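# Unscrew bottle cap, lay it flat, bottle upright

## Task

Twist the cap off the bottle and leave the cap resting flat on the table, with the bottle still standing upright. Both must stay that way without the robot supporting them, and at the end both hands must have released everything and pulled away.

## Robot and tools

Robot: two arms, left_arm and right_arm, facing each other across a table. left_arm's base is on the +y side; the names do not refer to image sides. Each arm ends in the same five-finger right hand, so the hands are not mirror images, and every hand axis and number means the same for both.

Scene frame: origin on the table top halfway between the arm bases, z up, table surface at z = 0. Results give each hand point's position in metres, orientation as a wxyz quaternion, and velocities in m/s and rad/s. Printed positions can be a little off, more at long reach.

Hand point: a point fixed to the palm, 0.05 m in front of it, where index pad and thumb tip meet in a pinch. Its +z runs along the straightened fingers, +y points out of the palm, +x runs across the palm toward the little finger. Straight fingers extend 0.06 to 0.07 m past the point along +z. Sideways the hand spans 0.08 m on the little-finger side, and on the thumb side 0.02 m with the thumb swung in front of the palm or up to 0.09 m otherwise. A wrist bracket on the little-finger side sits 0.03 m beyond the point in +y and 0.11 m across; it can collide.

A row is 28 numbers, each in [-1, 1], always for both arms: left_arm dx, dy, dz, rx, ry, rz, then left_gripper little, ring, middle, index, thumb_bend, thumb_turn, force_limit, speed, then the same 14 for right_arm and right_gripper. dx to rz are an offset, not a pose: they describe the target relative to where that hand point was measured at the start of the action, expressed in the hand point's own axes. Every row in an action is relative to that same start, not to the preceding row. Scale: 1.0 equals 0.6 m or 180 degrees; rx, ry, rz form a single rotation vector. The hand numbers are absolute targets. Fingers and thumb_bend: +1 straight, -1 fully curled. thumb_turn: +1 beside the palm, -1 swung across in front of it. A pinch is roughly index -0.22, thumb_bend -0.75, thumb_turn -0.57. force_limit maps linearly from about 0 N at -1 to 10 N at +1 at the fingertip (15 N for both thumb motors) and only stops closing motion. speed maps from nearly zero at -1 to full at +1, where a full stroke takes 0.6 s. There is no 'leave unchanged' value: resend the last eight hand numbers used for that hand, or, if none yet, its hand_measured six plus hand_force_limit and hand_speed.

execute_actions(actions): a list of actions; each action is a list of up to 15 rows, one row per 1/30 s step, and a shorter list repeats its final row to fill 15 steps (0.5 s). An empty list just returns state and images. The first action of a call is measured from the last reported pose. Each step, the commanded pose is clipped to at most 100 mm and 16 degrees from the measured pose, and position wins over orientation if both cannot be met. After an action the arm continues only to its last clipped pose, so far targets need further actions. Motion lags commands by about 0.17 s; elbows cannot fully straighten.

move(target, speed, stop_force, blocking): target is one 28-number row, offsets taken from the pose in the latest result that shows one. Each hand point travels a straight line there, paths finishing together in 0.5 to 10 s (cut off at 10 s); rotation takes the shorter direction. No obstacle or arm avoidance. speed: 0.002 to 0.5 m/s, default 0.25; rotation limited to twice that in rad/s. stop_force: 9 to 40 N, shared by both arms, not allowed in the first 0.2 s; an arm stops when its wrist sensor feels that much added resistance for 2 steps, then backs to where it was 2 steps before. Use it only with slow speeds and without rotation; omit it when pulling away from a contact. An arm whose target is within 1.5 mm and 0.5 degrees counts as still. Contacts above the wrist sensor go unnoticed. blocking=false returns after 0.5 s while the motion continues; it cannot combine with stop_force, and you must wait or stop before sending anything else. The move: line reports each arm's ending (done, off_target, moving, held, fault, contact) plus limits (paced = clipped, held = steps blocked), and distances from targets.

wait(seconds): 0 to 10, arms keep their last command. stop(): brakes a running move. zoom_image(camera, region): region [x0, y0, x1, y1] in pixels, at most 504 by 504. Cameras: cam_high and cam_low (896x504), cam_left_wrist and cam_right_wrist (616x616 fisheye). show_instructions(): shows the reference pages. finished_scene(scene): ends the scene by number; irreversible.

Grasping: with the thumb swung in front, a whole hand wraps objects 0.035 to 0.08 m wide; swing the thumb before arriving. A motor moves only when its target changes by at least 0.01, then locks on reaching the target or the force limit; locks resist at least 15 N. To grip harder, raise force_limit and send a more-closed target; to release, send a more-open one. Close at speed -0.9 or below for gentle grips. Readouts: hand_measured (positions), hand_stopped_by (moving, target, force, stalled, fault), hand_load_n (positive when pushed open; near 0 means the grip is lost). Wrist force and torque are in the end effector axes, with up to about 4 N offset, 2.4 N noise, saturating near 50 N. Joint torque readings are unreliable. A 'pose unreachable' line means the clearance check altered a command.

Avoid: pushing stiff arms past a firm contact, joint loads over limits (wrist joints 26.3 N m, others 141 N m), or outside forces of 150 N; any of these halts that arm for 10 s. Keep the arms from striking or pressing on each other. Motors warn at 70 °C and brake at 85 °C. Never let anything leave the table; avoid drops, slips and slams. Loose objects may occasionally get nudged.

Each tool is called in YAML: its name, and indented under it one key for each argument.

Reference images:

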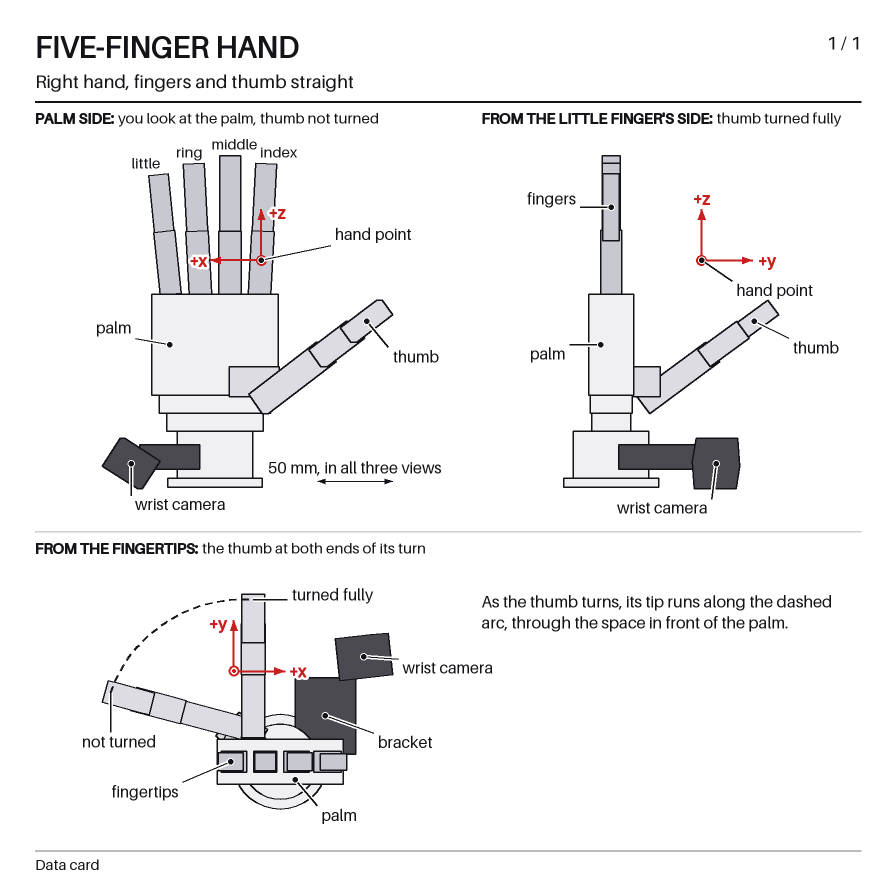

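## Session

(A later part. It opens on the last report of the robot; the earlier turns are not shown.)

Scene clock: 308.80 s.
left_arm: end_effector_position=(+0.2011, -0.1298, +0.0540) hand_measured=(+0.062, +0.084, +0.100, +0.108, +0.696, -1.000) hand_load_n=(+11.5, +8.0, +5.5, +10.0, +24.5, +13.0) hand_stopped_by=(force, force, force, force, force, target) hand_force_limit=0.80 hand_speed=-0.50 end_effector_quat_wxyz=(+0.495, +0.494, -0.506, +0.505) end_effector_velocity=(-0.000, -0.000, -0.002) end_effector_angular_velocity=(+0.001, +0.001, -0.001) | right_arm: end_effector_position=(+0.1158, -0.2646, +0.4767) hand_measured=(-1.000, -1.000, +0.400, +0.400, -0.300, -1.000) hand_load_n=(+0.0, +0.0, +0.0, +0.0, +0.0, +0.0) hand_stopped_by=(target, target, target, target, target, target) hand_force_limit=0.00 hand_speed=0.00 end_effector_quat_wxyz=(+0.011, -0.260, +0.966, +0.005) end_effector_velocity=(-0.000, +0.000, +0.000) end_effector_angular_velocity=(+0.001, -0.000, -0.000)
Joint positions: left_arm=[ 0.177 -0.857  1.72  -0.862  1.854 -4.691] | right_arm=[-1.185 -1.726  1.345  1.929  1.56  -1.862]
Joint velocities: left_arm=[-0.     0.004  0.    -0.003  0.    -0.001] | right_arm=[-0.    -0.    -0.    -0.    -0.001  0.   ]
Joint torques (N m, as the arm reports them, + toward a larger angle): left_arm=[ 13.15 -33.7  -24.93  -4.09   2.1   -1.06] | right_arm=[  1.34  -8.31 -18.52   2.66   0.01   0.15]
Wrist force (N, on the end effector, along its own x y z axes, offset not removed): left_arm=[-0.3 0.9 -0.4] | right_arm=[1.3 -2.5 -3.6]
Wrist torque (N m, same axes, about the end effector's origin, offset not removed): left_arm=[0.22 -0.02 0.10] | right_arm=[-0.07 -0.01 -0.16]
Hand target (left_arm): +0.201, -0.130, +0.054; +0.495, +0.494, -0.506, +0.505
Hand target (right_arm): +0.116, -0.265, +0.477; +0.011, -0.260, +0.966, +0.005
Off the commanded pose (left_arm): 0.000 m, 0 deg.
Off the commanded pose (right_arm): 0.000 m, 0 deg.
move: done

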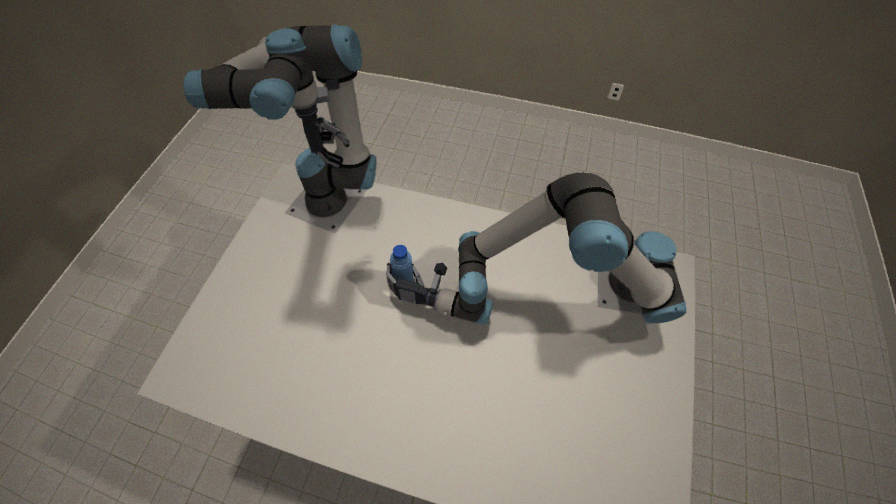

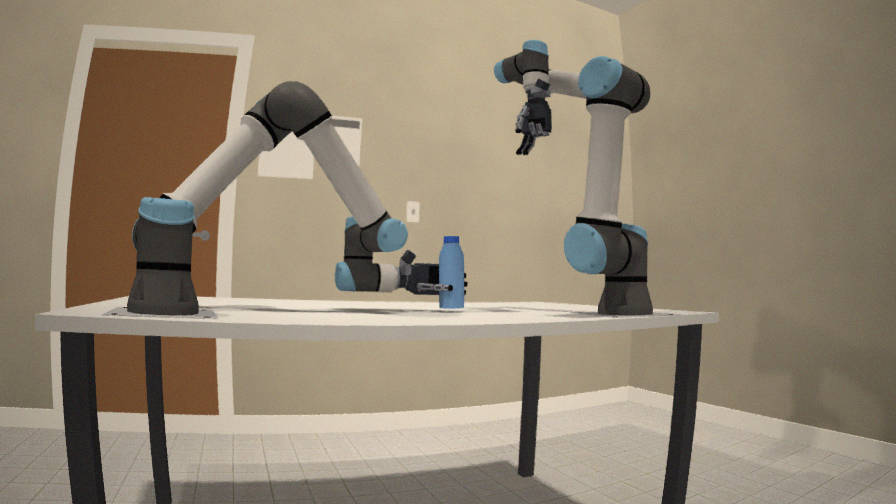

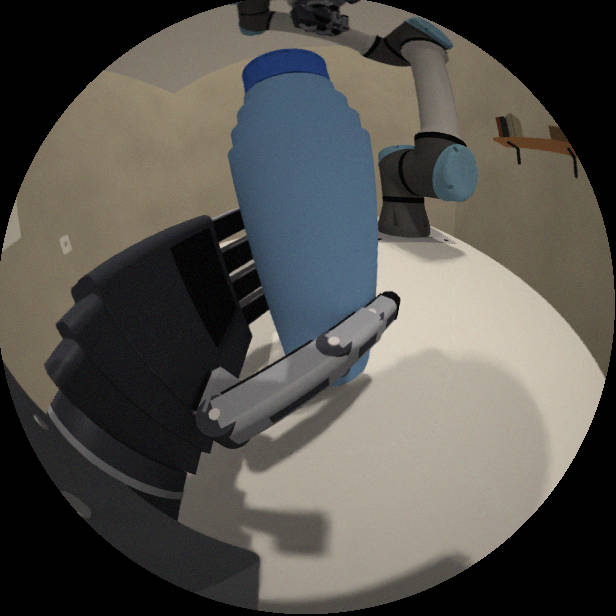

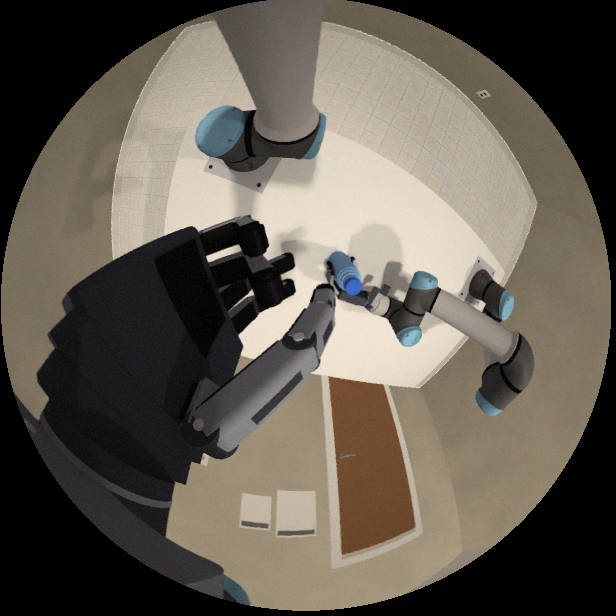

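move:
  target: [-0.025,0,0,0,0,0, -0.7,-0.7,-0.7,-0.7,-0.6,-1,0.8,-0.5, 0,0,0,0,0,0, -1,-1,0.4,0.4,-0.3,-1,0,0]
  speed: 0.008
  stop_force: 9

zoom_image:
  camera: "cam_low"
  region: [370, 200, 530, 330]

Scene clock: 324.13 s.
left_arm: end_effector_position=(+0.2014, -0.1299, +0.0431) hand_measured=(+0.062, +0.086, +0.100, +0.108, +0.696, -1.000) hand_load_n=(+14.5, +10.0, +6.0, +8.5, +25.0, +7.5) hand_stopped_by=(force, force, force, force, force, target) hand_force_limit=0.80 hand_speed=-0.50 end_effector_quat_wxyz=(+0.495, +0.494, -0.506, +0.505) end_effector_velocity=(+0.001, +0.001, +0.002) end_effector_angular_velocity=(+0.004, +0.002, +0.002) | right_arm: end_effector_position=(+0.1158, -0.2646, +0.4767) hand_measured=(-1.000, -1.000, +0.400, +0.400, -0.300, -1.000) hand_load_n=(+0.0, +0.0, +0.0, +0.0, +0.0, +0.0) hand_stopped_by=(target, target, target, target, target, target) hand_force_limit=0.00 hand_speed=0.00 end_effector_quat_wxyz=(+0.011, -0.260, +0.966, +0.005) end_effector_velocity=(+0.000, +0.000, +0.000) end_effector_angular_velocity=(+0.001, +0.000, -0.002)
Joint positions: left_arm=[ 0.177 -0.837  1.72  -0.884  1.854 -4.691] | right_arm=[-1.185 -1.726  1.345  1.929  1.56  -1.862]
Joint velocities: left_arm=[ 0.002 -0.005 -0.     0.009 -0.    -0.001] | right_arm=[-0.     0.    -0.001  0.    -0.001  0.002]
Joint torques (N m, as the arm reports them, + toward a larger angle): left_arm=[ 10.13 -38.37  -2.35   2.78   2.4    2.71] | right_arm=[  1.8   -8.4  -18.27   2.52   0.14  -0.08]
Wrist force (N, on the end effector, along its own x y z axes, offset not removed): left_arm=[10.3 -1.1 -1.2] | right_arm=[0.5 -4.5 -2.2]
Wrist torque (N m, same axes, about the end effector's origin, offset not removed): left_arm=[0.34 -0.14 -0.09] | right_arm=[-0.46 0.06 -0.19]
Hand target (left_arm): +0.201, -0.130, +0.043; +0.495, +0.494, -0.506, +0.505
Hand target (right_arm): +0.116, -0.265, +0.477; +0.011, -0.260, +0.966, +0.005
Off the commanded pose (left_arm): 0.004 m, 0 deg.
Off the commanded pose (right_arm): 0.000 m, 0 deg.
move: contact (left_arm)

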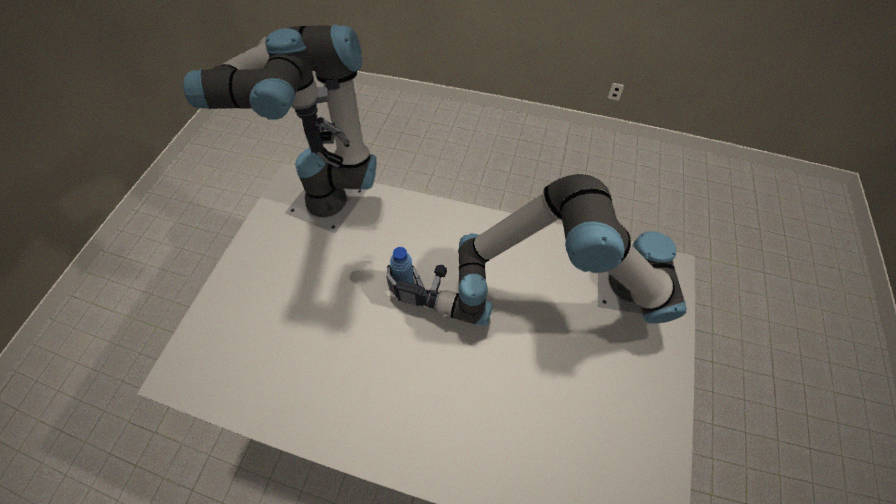

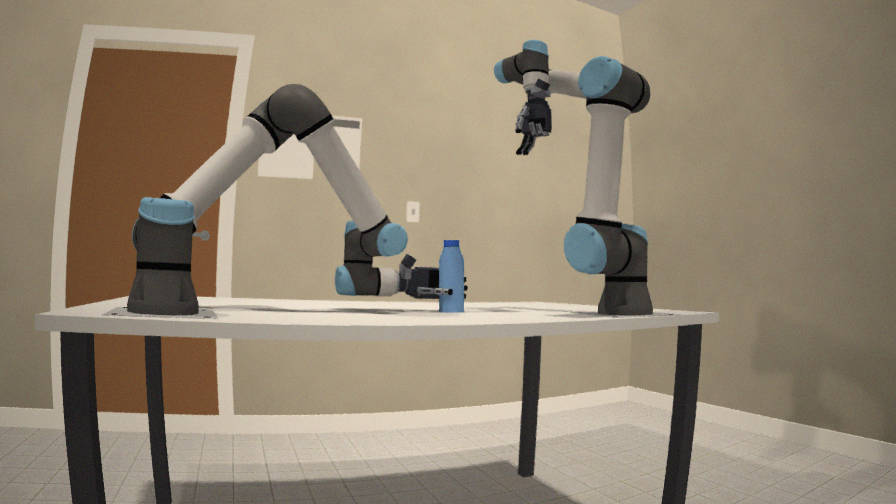

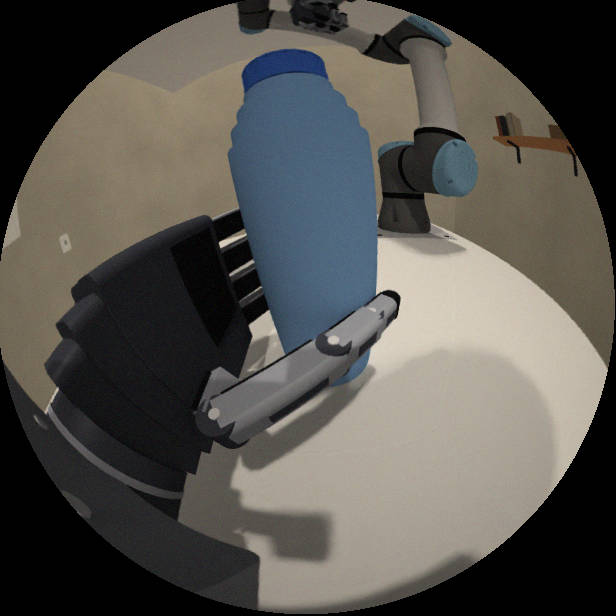

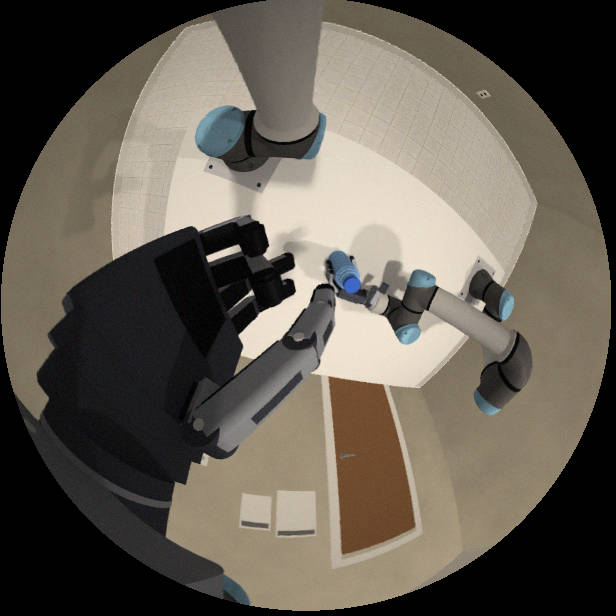

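Region (370, 200, 530, 330) of cam_low's 896x504 image, scaled by 3.150, with more detail than that image has; it fills the top 410 rows of this view, and the rest is white.

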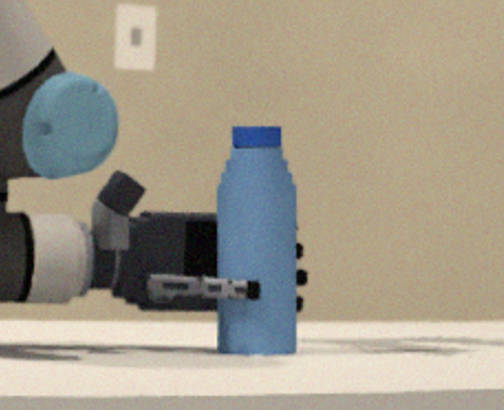

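move:
  target: [0,0,0,0,0,0, -0.7,-0.7,-0.7,-0.7,-0.6,-1,0.8,-0.5, -0.2225,0.1545,0.345,0.0956,-0.3567,-0.765, -1,-1,0.4,0.4,-0.3,-1,0,0]
  speed: 0.4

zoom_image:
  camera: "cam_low"
  region: [380, 130, 540, 290]

Scene clock: 377.77 s.
left_arm: end_effector_position=(+0.2014, -0.1299, +0.0431) hand_measured=(+0.062, +0.086, +0.100, +0.108, +0.696, -1.000) hand_load_n=(+14.5, +10.0, +5.5, +8.5, +25.0, +8.0) hand_stopped_by=(force, force, force, force, force, target) hand_force_limit=0.80 hand_speed=-0.50 end_effector_quat_wxyz=(+0.495, +0.494, -0.506, +0.505) end_effector_velocity=(-0.000, +0.000, +0.000) end_effector_angular_velocity=(+0.000, +0.001, -0.000) | right_arm: end_effector_position=(+0.1884, -0.1146, +0.2731) hand_measured=(-1.000, -1.000, +0.400, +0.400, -0.300, -1.000) hand_load_n=(+0.0, +0.0, +0.0, +0.0, +0.0, +0.0) hand_stopped_by=(target, target, target, target, target, target) hand_force_limit=0.00 hand_speed=0.00 end_effector_quat_wxyz=(-0.430, +0.903, +0.005, +0.008) end_effector_velocity=(+0.001, +0.000, -0.001) end_effector_angular_velocity=(-0.000, -0.003, +0.013)
Joint positions: left_arm=[ 0.177 -0.837  1.72  -0.884  1.854 -4.691] | right_arm=[-1.061 -1.486  1.658  0.978  0.763 -4.183]
Joint velocities: left_arm=[-0.    -0.     0.     0.     0.    -0.001] | right_arm=[ 0.     0.006 -0.003  0.006 -0.004 -0.017]
Joint torques (N m, as the arm reports them, + toward a larger angle): left_arm=[ 12.49 -24.58 -13.88  -1.38   2.38   2.25] | right_arm=[  7.59 -10.17 -32.27   4.68  -2.76  -2.64]
Wrist force (N, on the end effector, along its own x y z axes, offset not removed): left_arm=[8.4 -0.8 0.3] | right_arm=[-0.3 -3.7 -2.6]
Wrist torque (N m, same axes, about the end effector's origin, offset not removed): left_arm=[0.08 0.09 -0.36] | right_arm=[-0.35 0.27 -0.25]
Hand target (left_arm): +0.201, -0.130, +0.043; +0.495, +0.494, -0.506, +0.505
Hand target (right_arm): +0.188, -0.115, +0.273; -0.430, +0.903, +0.006, +0.008
Off the commanded pose (left_arm): 0.000 m, 0 deg.
Off the commanded pose (right_arm): 0.001 m, 0 deg.
move: done

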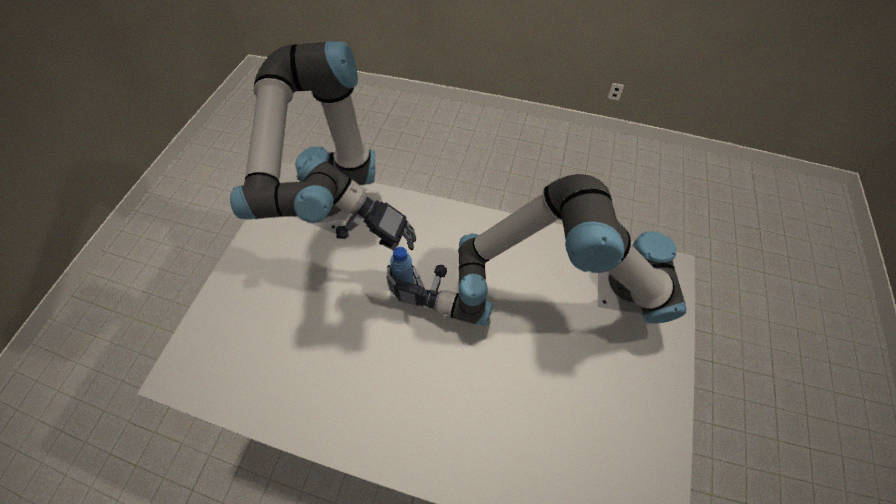

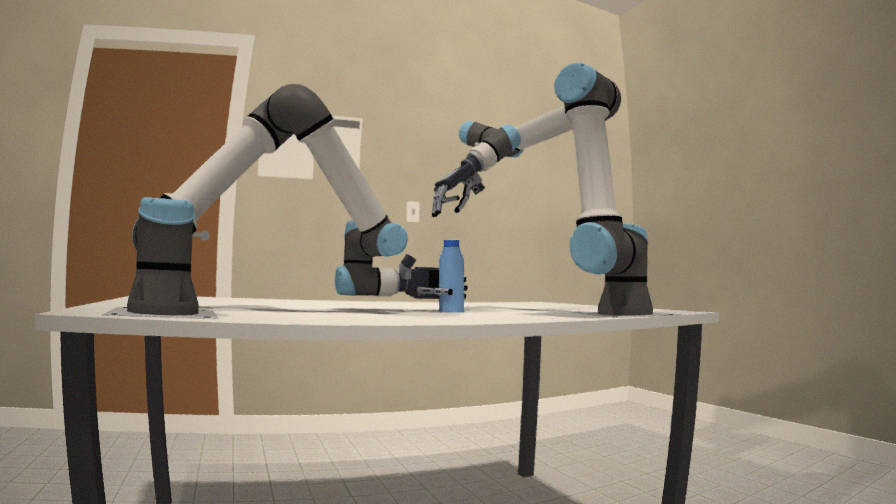

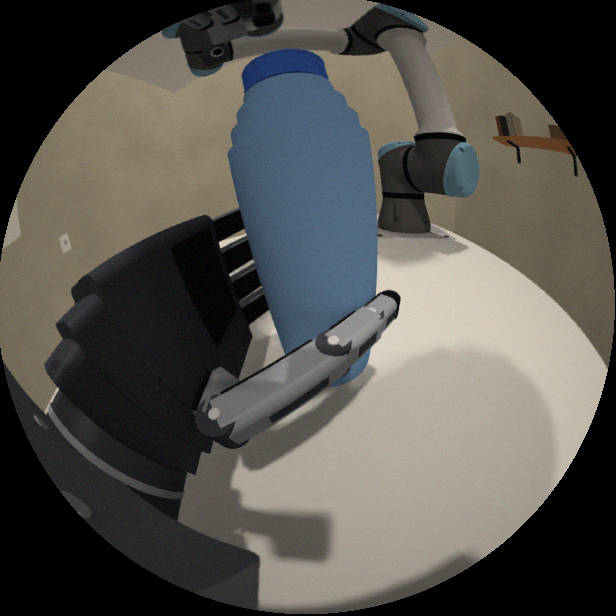

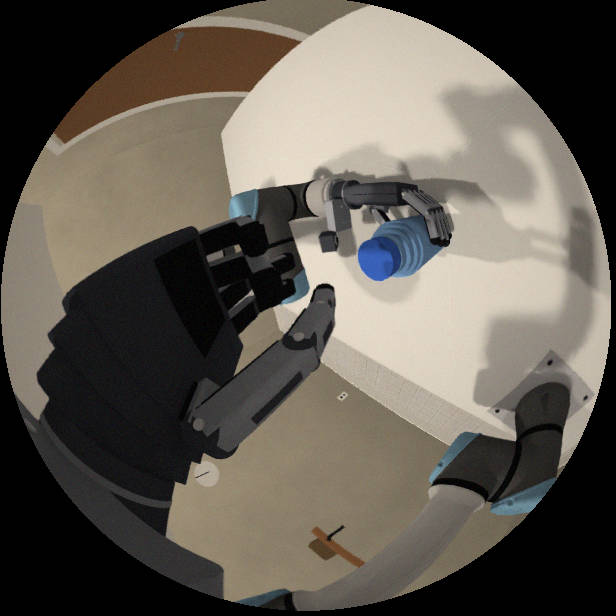

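Region (380, 130, 540, 290) of cam_low's 896x504 image, scaled by 3.150, with more detail than that image has.

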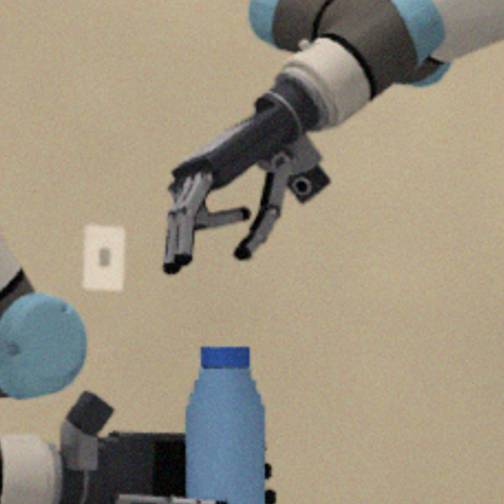

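move:
  target: [0,0,0,0,0,0, -0.7,-0.7,-0.7,-0.7,-0.6,-1,0.8,-0.5, 0,0.0583,0.0472,0.028,0,0, -1,-1,0.45,0.45,0.2,-1,0,0]
  speed: 0.1

zoom_image:
  camera: "cam_low"
  region: [390, 150, 530, 290]

zoom_image:
  camera: "cam_high"
  region: [340, 190, 460, 310]

Scene clock: 444.60 s.
left_arm: end_effector_position=(+0.2014, -0.1299, +0.0431) hand_measured=(+0.062, +0.086, +0.100, +0.108, +0.696, -1.000) hand_load_n=(+14.5, +10.0, +5.5, +8.5, +25.0, +8.0) hand_stopped_by=(force, force, force, force, force, target) hand_force_limit=0.80 hand_speed=-0.50 end_effector_quat_wxyz=(+0.495, +0.494, -0.506, +0.505) end_effector_velocity=(+0.000, +0.001, -0.001) end_effector_angular_velocity=(+0.002, +0.000, +0.000) | right_arm: end_effector_position=(+0.1892, -0.1149, +0.2283) hand_measured=(-1.000, -1.000, +0.450, +0.450, +0.200, -1.000) hand_load_n=(+0.0, +0.0, +0.0, +0.0, +0.0, +0.0) hand_stopped_by=(target, target, target, target, target, target) hand_force_limit=0.00 hand_speed=0.00 end_effector_quat_wxyz=(-0.469, +0.883, +0.005, +0.008) end_effector_velocity=(+0.000, +0.000, -0.002) end_effector_angular_velocity=(+0.005, -0.001, +0.000)
Joint positions: left_arm=[ 0.177 -0.837  1.72  -0.884  1.854 -4.691] | right_arm=[-1.113 -1.48   1.805  0.814  0.666 -4.205]
Joint velocities: left_arm=[ 0.     0.     0.003 -0.001 -0.     0.   ] | right_arm=[-0.002  0.001  0.006 -0.009 -0.005 -0.   ]
Joint torques (N m, as the arm reports them, + toward a larger angle): left_arm=[ 12.12 -25.06 -10.8   -1.11   1.97   2.18] | right_arm=[ -3.52 -10.56  -4.73  -0.87  -2.5   -1.07]
Wrist force (N, on the end effector, along its own x y z axes, offset not removed): left_arm=[10.8 -2.4 0.6] | right_arm=[0.0 -3.4 -3.7]
Wrist torque (N m, same axes, about the end effector's origin, offset not removed): left_arm=[-0.17 -0.22 -0.29] | right_arm=[-0.27 0.29 -0.31]
Hand target (left_arm): +0.201, -0.130, +0.043; +0.495, +0.494, -0.506, +0.505
Hand target (right_arm): +0.189, -0.115, +0.228; -0.469, +0.883, +0.005, +0.008
Off the commanded pose (left_arm): 0.000 m, 0 deg.
Off the commanded pose (right_arm): 0.000 m, 0 deg.
move: done

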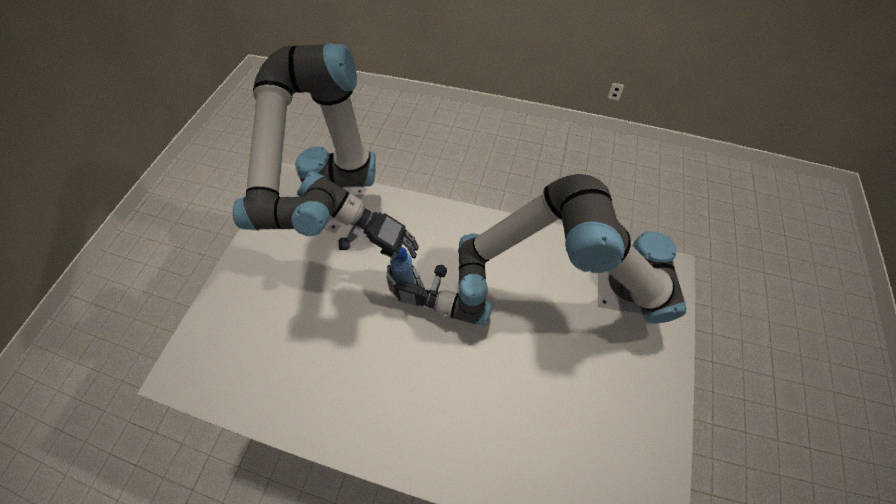

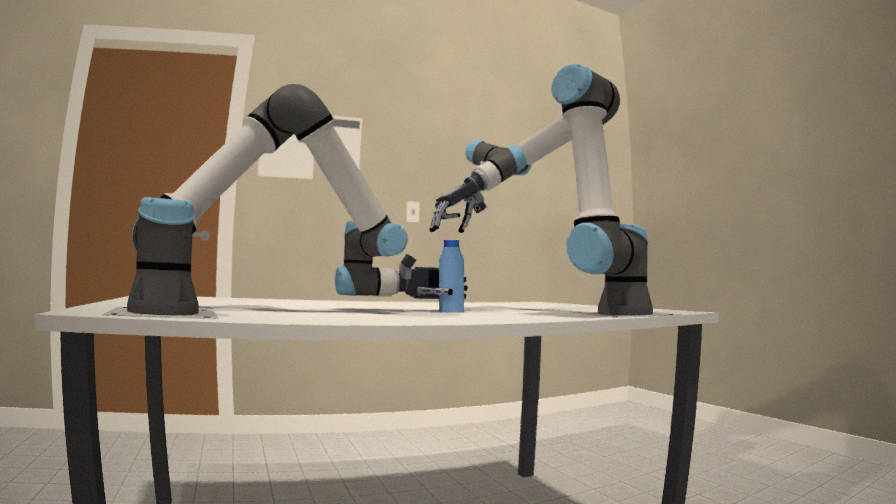

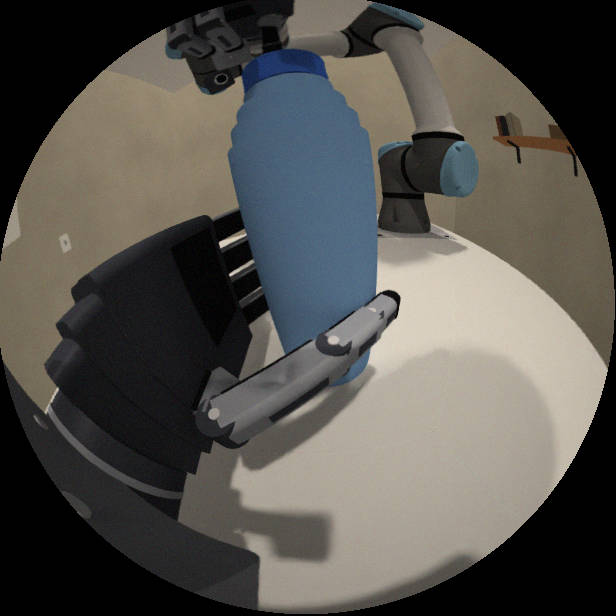

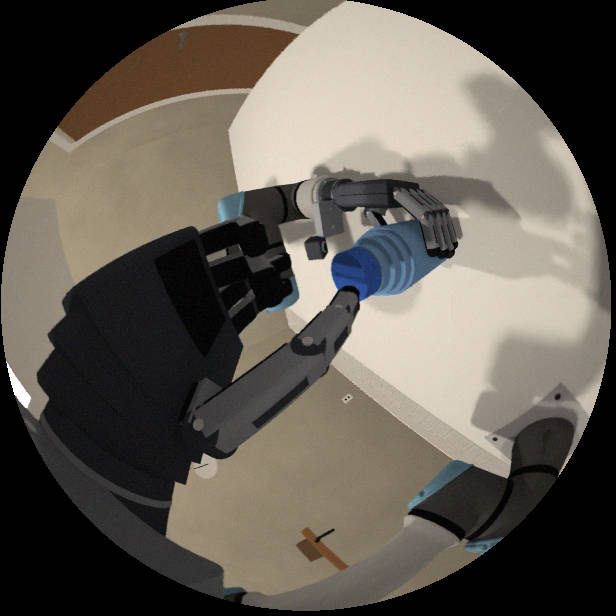

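Region (390, 150, 530, 290) of cam_low's 896x504 image, scaled by 3.600, with more detail than that image has.

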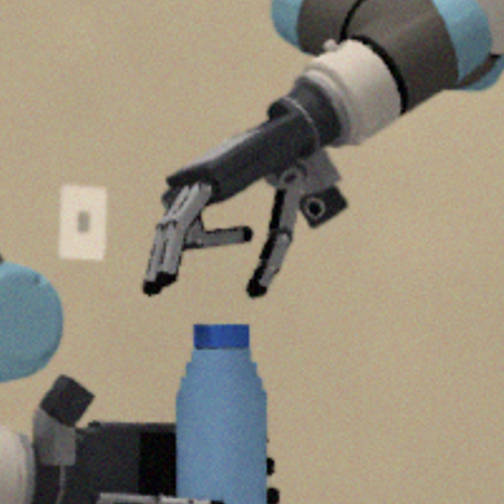

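Region (340, 190, 460, 310) of cam_high's 896x504 image, scaled by 4.200, with more detail than that image has.

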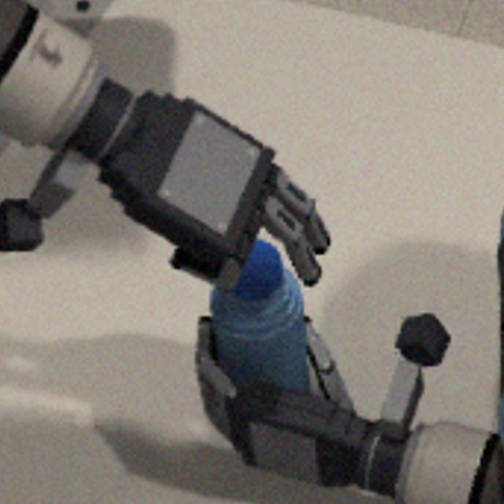

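move:
  target: [0,0,0,0,0,0, -0.7,-0.7,-0.7,-0.7,-0.6,-1,0.8,-0.5, -0.0067,0.0535,0.0221,0,0,0, -1,-1,0.45,0.45,0.2,-1,0,0]
  speed: 0.04
  stop_force: 10

zoom_image:
  camera: "cam_low"
  region: [390, 150, 530, 290]

zoom_image:
  camera: "cam_high"
  region: [340, 190, 460, 310]

Scene clock: 463.83 s.
left_arm: end_effector_position=(+0.2014, -0.1299, +0.0431) hand_measured=(+0.062, +0.086, +0.100, +0.108, +0.696, -1.000) hand_load_n=(+14.5, +10.0, +5.5, +8.5, +25.0, +8.0) hand_stopped_by=(force, force, force, force, force, target) hand_force_limit=0.80 hand_speed=-0.50 end_effector_quat_wxyz=(+0.495, +0.494, -0.506, +0.505) end_effector_velocity=(+0.000, +0.000, -0.001) end_effector_angular_velocity=(+0.001, -0.000, +0.000) | right_arm: end_effector_position=(+0.1858, -0.1219, +0.1944) hand_measured=(-1.000, -1.000, +0.450, +0.450, +0.200, -1.000) hand_load_n=(+0.0, +0.0, +0.0, +0.0, +0.0, +0.0) hand_stopped_by=(target, target, target, target, target, target) hand_force_limit=0.00 hand_speed=0.00 end_effector_quat_wxyz=(-0.469, +0.883, +0.005, +0.008) end_effector_velocity=(+0.001, -0.000, -0.002) end_effector_angular_velocity=(+0.000, -0.001, -0.000)
Joint positions: left_arm=[ 0.177 -0.837  1.72  -0.884  1.854 -4.691] | right_arm=[-1.131 -1.464  1.885  0.739  0.658 -4.232]
Joint velocities: left_arm=[ 0.     0.     0.001  0.    -0.     0.   ] | right_arm=[-0.001  0.002  0.003 -0.005 -0.    -0.001]
Joint torques (N m, as the arm reports them, + toward a larger angle): left_arm=[  9.03 -26.2  -10.97  -1.11   0.49   2.02] | right_arm=[-4.41 -9.2  -4.32 -0.83 -2.51 -2.5 ]
Wrist force (N, on the end effector, along its own x y z axes, offset not removed): left_arm=[11.1 2.2 3.7] | right_arm=[0.4 -2.1 -2.4]
Wrist torque (N m, same axes, about the end effector's origin, offset not removed): left_arm=[0.38 -0.20 0.00] | right_arm=[-0.11 0.22 -0.15]
Hand target (left_arm): +0.201, -0.130, +0.043; +0.495, +0.494, -0.506, +0.505
Hand target (right_arm): +0.186, -0.122, +0.194; -0.469, +0.883, +0.005, +0.008
Off the commanded pose (left_arm): 0.000 m, 0 deg.
Off the commanded pose (right_arm): 0.000 m, 0 deg.
move: done

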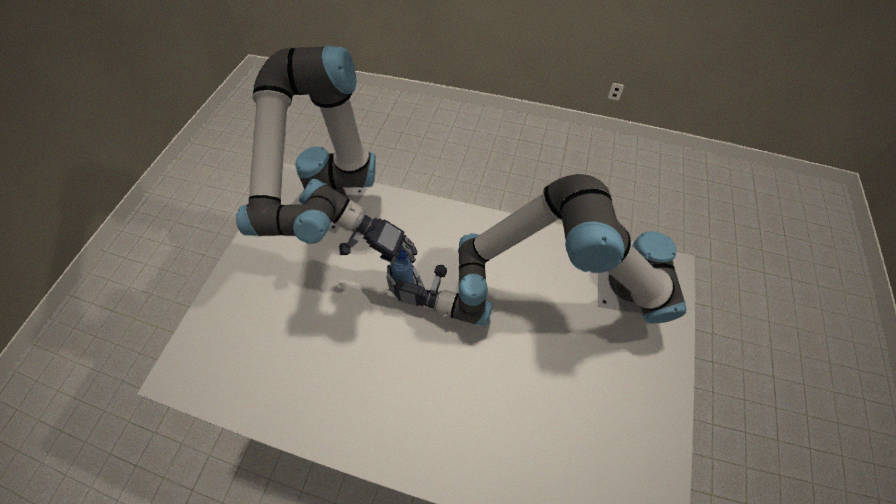

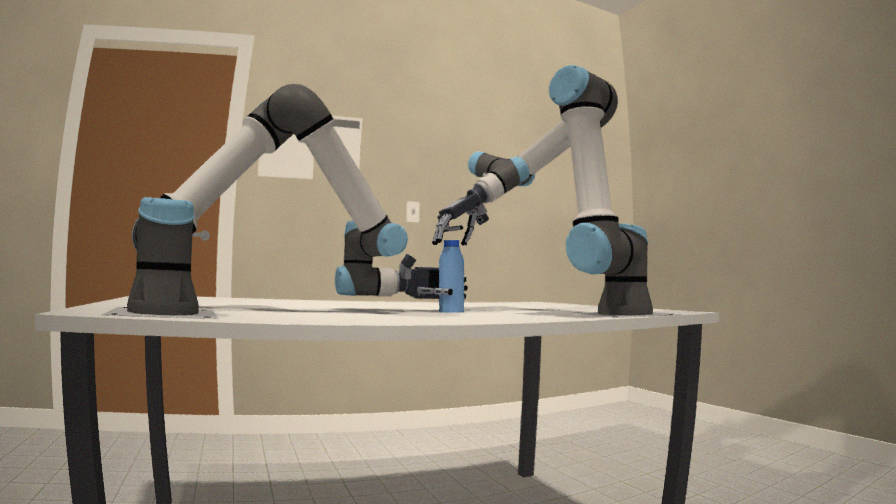

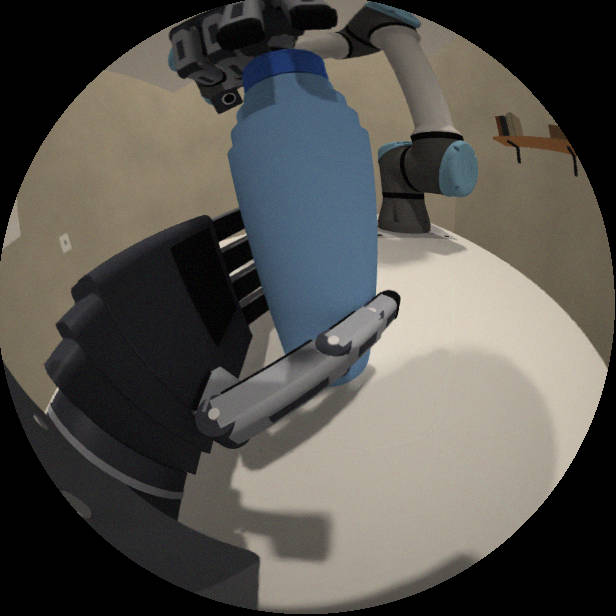

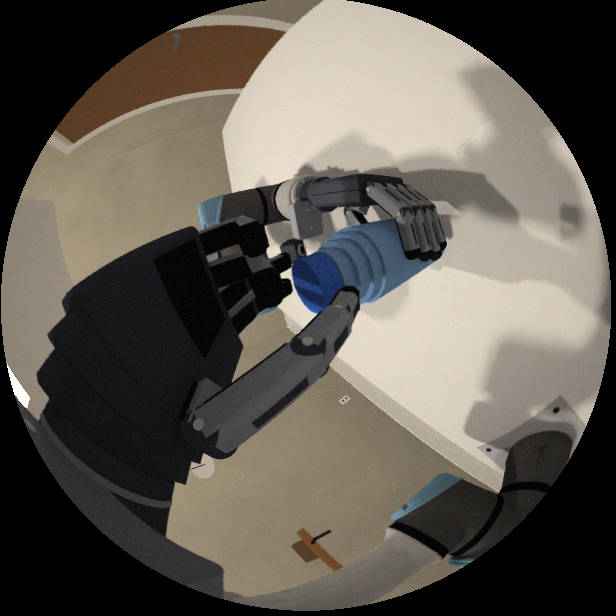

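Region (390, 150, 530, 290) of cam_low's 896x504 image, scaled by 3.600, with more detail than that image has.

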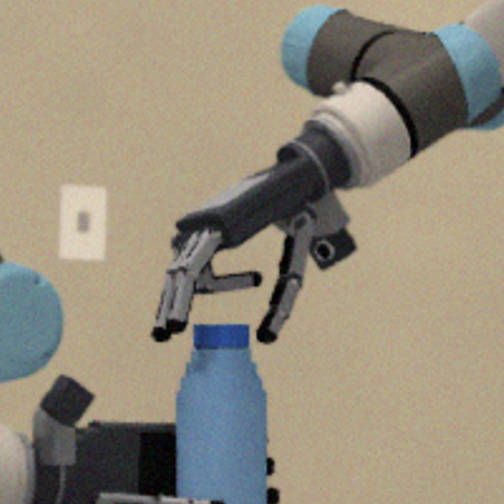

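Region (340, 190, 460, 310) of cam_high's 896x504 image, scaled by 4.200, with more detail than that image has.

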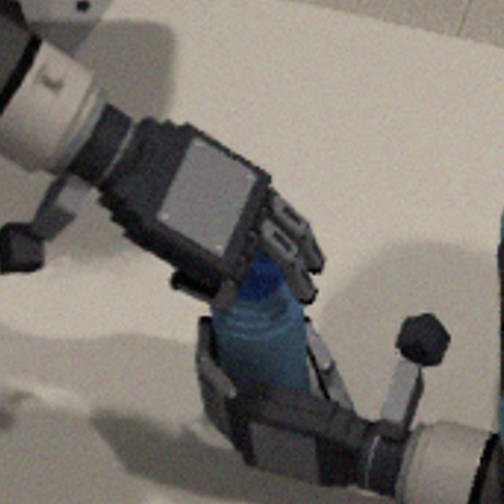

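move:
  target: [0,0,0,0,0,0, -0.7,-0.7,-0.7,-0.7,-0.6,-1,0.8,-0.5, 0.0137,-0.0492,-0.0165,0,0.414,0.280, -1,-1,0.45,0.45,0.2,-1,0,0]
  speed: 0.35

zoom_image:
  camera: "cam_low"
  region: [390, 150, 530, 290]

zoom_image:
  camera: "cam_high"
  region: [340, 190, 460, 310]

Scene clock: 540.10 s.
left_arm: end_effector_position=(+0.2014, -0.1299, +0.0431) hand_measured=(+0.062, +0.086, +0.100, +0.108, +0.696, -1.000) hand_load_n=(+14.5, +10.0, +5.5, +8.5, +25.0, +8.0) hand_stopped_by=(force, force, force, force, force, target) hand_force_limit=0.80 hand_speed=-0.50 end_effector_quat_wxyz=(+0.495, +0.494, -0.506, +0.505) end_effector_velocity=(-0.000, -0.000, -0.000) end_effector_angular_velocity=(+0.001, -0.001, -0.001) | right_arm: end_effector_position=(+0.1931, -0.1131, +0.2244) hand_measured=(-1.000, -1.000, +0.450, +0.450, +0.200, -1.000) hand_load_n=(+0.0, +0.0, +0.0, +0.0, +0.0, +0.0) hand_stopped_by=(target, target, target, target, target, target) hand_force_limit=0.00 hand_speed=0.00 end_effector_quat_wxyz=(+0.338, -0.623, +0.620, -0.337) end_effector_velocity=(-0.000, -0.000, -0.000) end_effector_angular_velocity=(-0.002, +0.004, -0.012)
Joint positions: left_arm=[ 0.177 -0.837  1.72  -0.884  1.854 -4.691] | right_arm=[-0.387 -1.452  1.74   0.612  2.372 -2.406]
Joint velocities: left_arm=[-0.001  0.    -0.     0.001 -0.     0.001] | right_arm=[ 0.003  0.009 -0.007  0.016  0.008  0.019]
Joint torques (N m, as the arm reports them, + toward a larger angle): left_arm=[  9.08 -26.36 -10.15  -0.92   0.49   2.14] | right_arm=[  8.4  -11.99 -32.39   4.07   2.28   2.26]
Wrist force (N, on the end effector, along its own x y z axes, offset not removed): left_arm=[10.6 -2.1 2.7] | right_arm=[-1.4 -2.3 -2.9]
Wrist torque (N m, same axes, about the end effector's origin, offset not removed): left_arm=[-0.44 -0.49 -0.27] | right_arm=[-0.16 0.31 -0.25]
Hand target (left_arm): +0.201, -0.130, +0.043; +0.495, +0.494, -0.506, +0.505
Hand target (right_arm): +0.193, -0.113, +0.224; -0.337, +0.623, -0.621, +0.337
Off the commanded pose (left_arm): 0.000 m, 0 deg.
Off the commanded pose (right_arm): 0.001 m, 0 deg.
move: done

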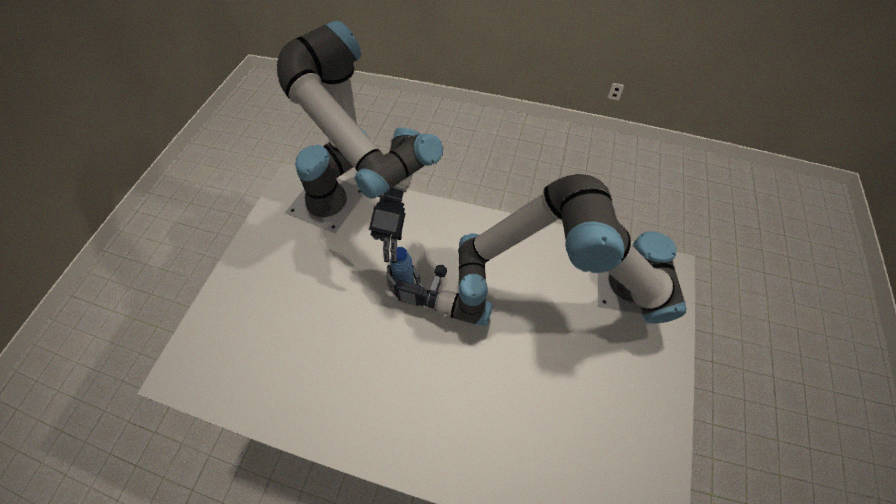

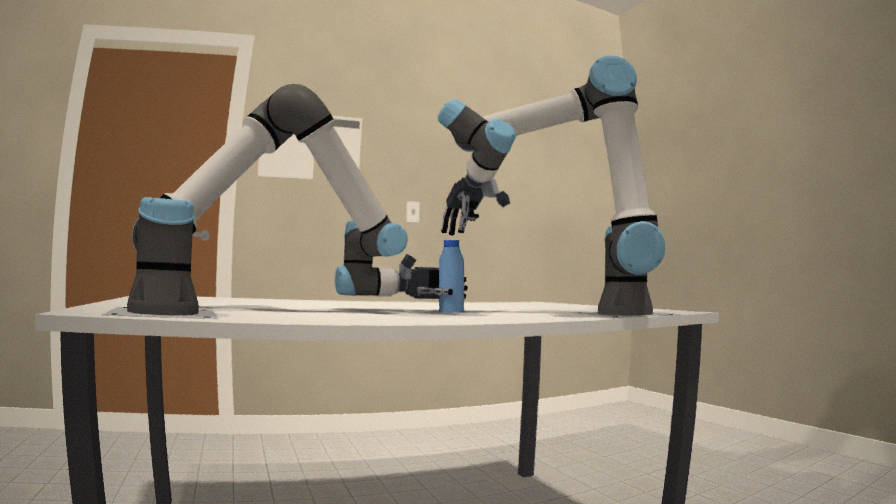

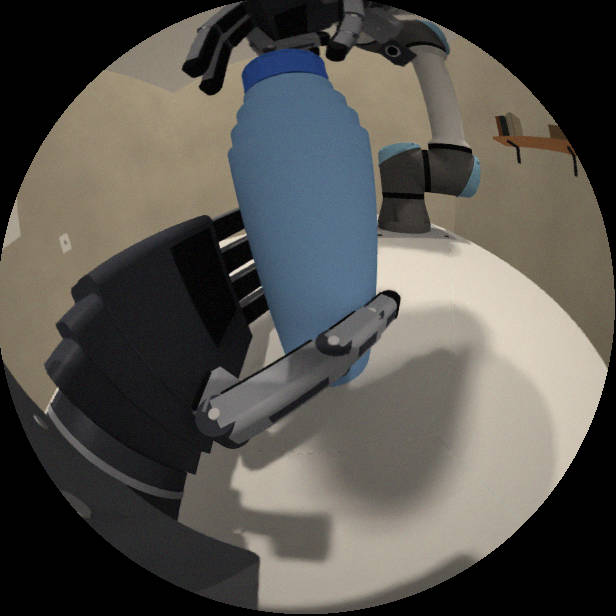

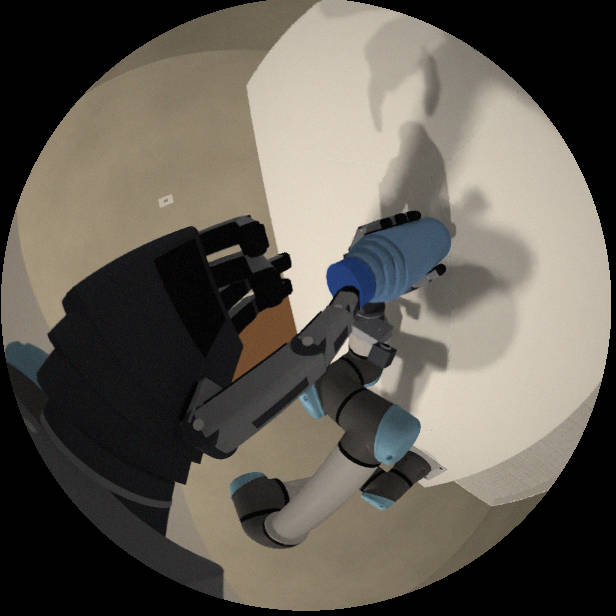

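Region (390, 150, 530, 290) of cam_low's 896x504 image, scaled by 3.600, with more detail than that image has.

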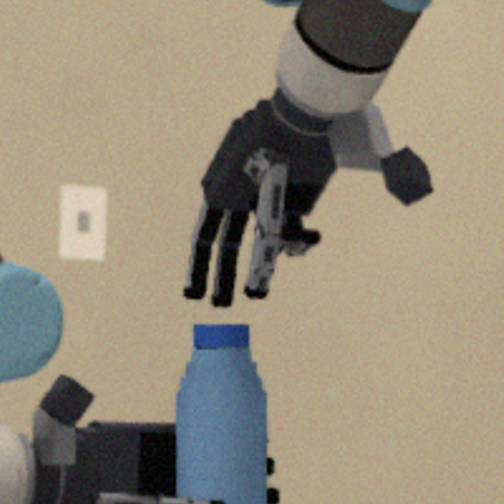

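Region (340, 190, 460, 310) of cam_high's 896x504 image, scaled by 4.200, with more detail than that image has.

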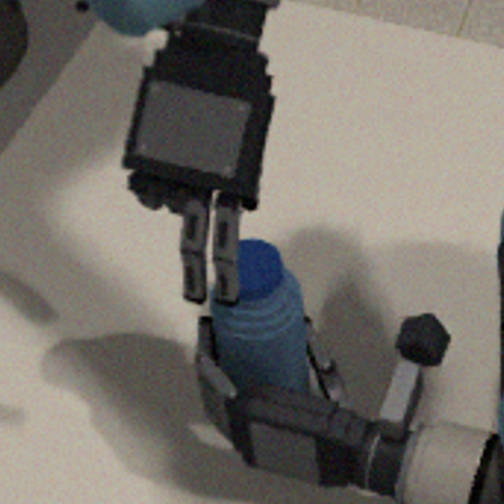

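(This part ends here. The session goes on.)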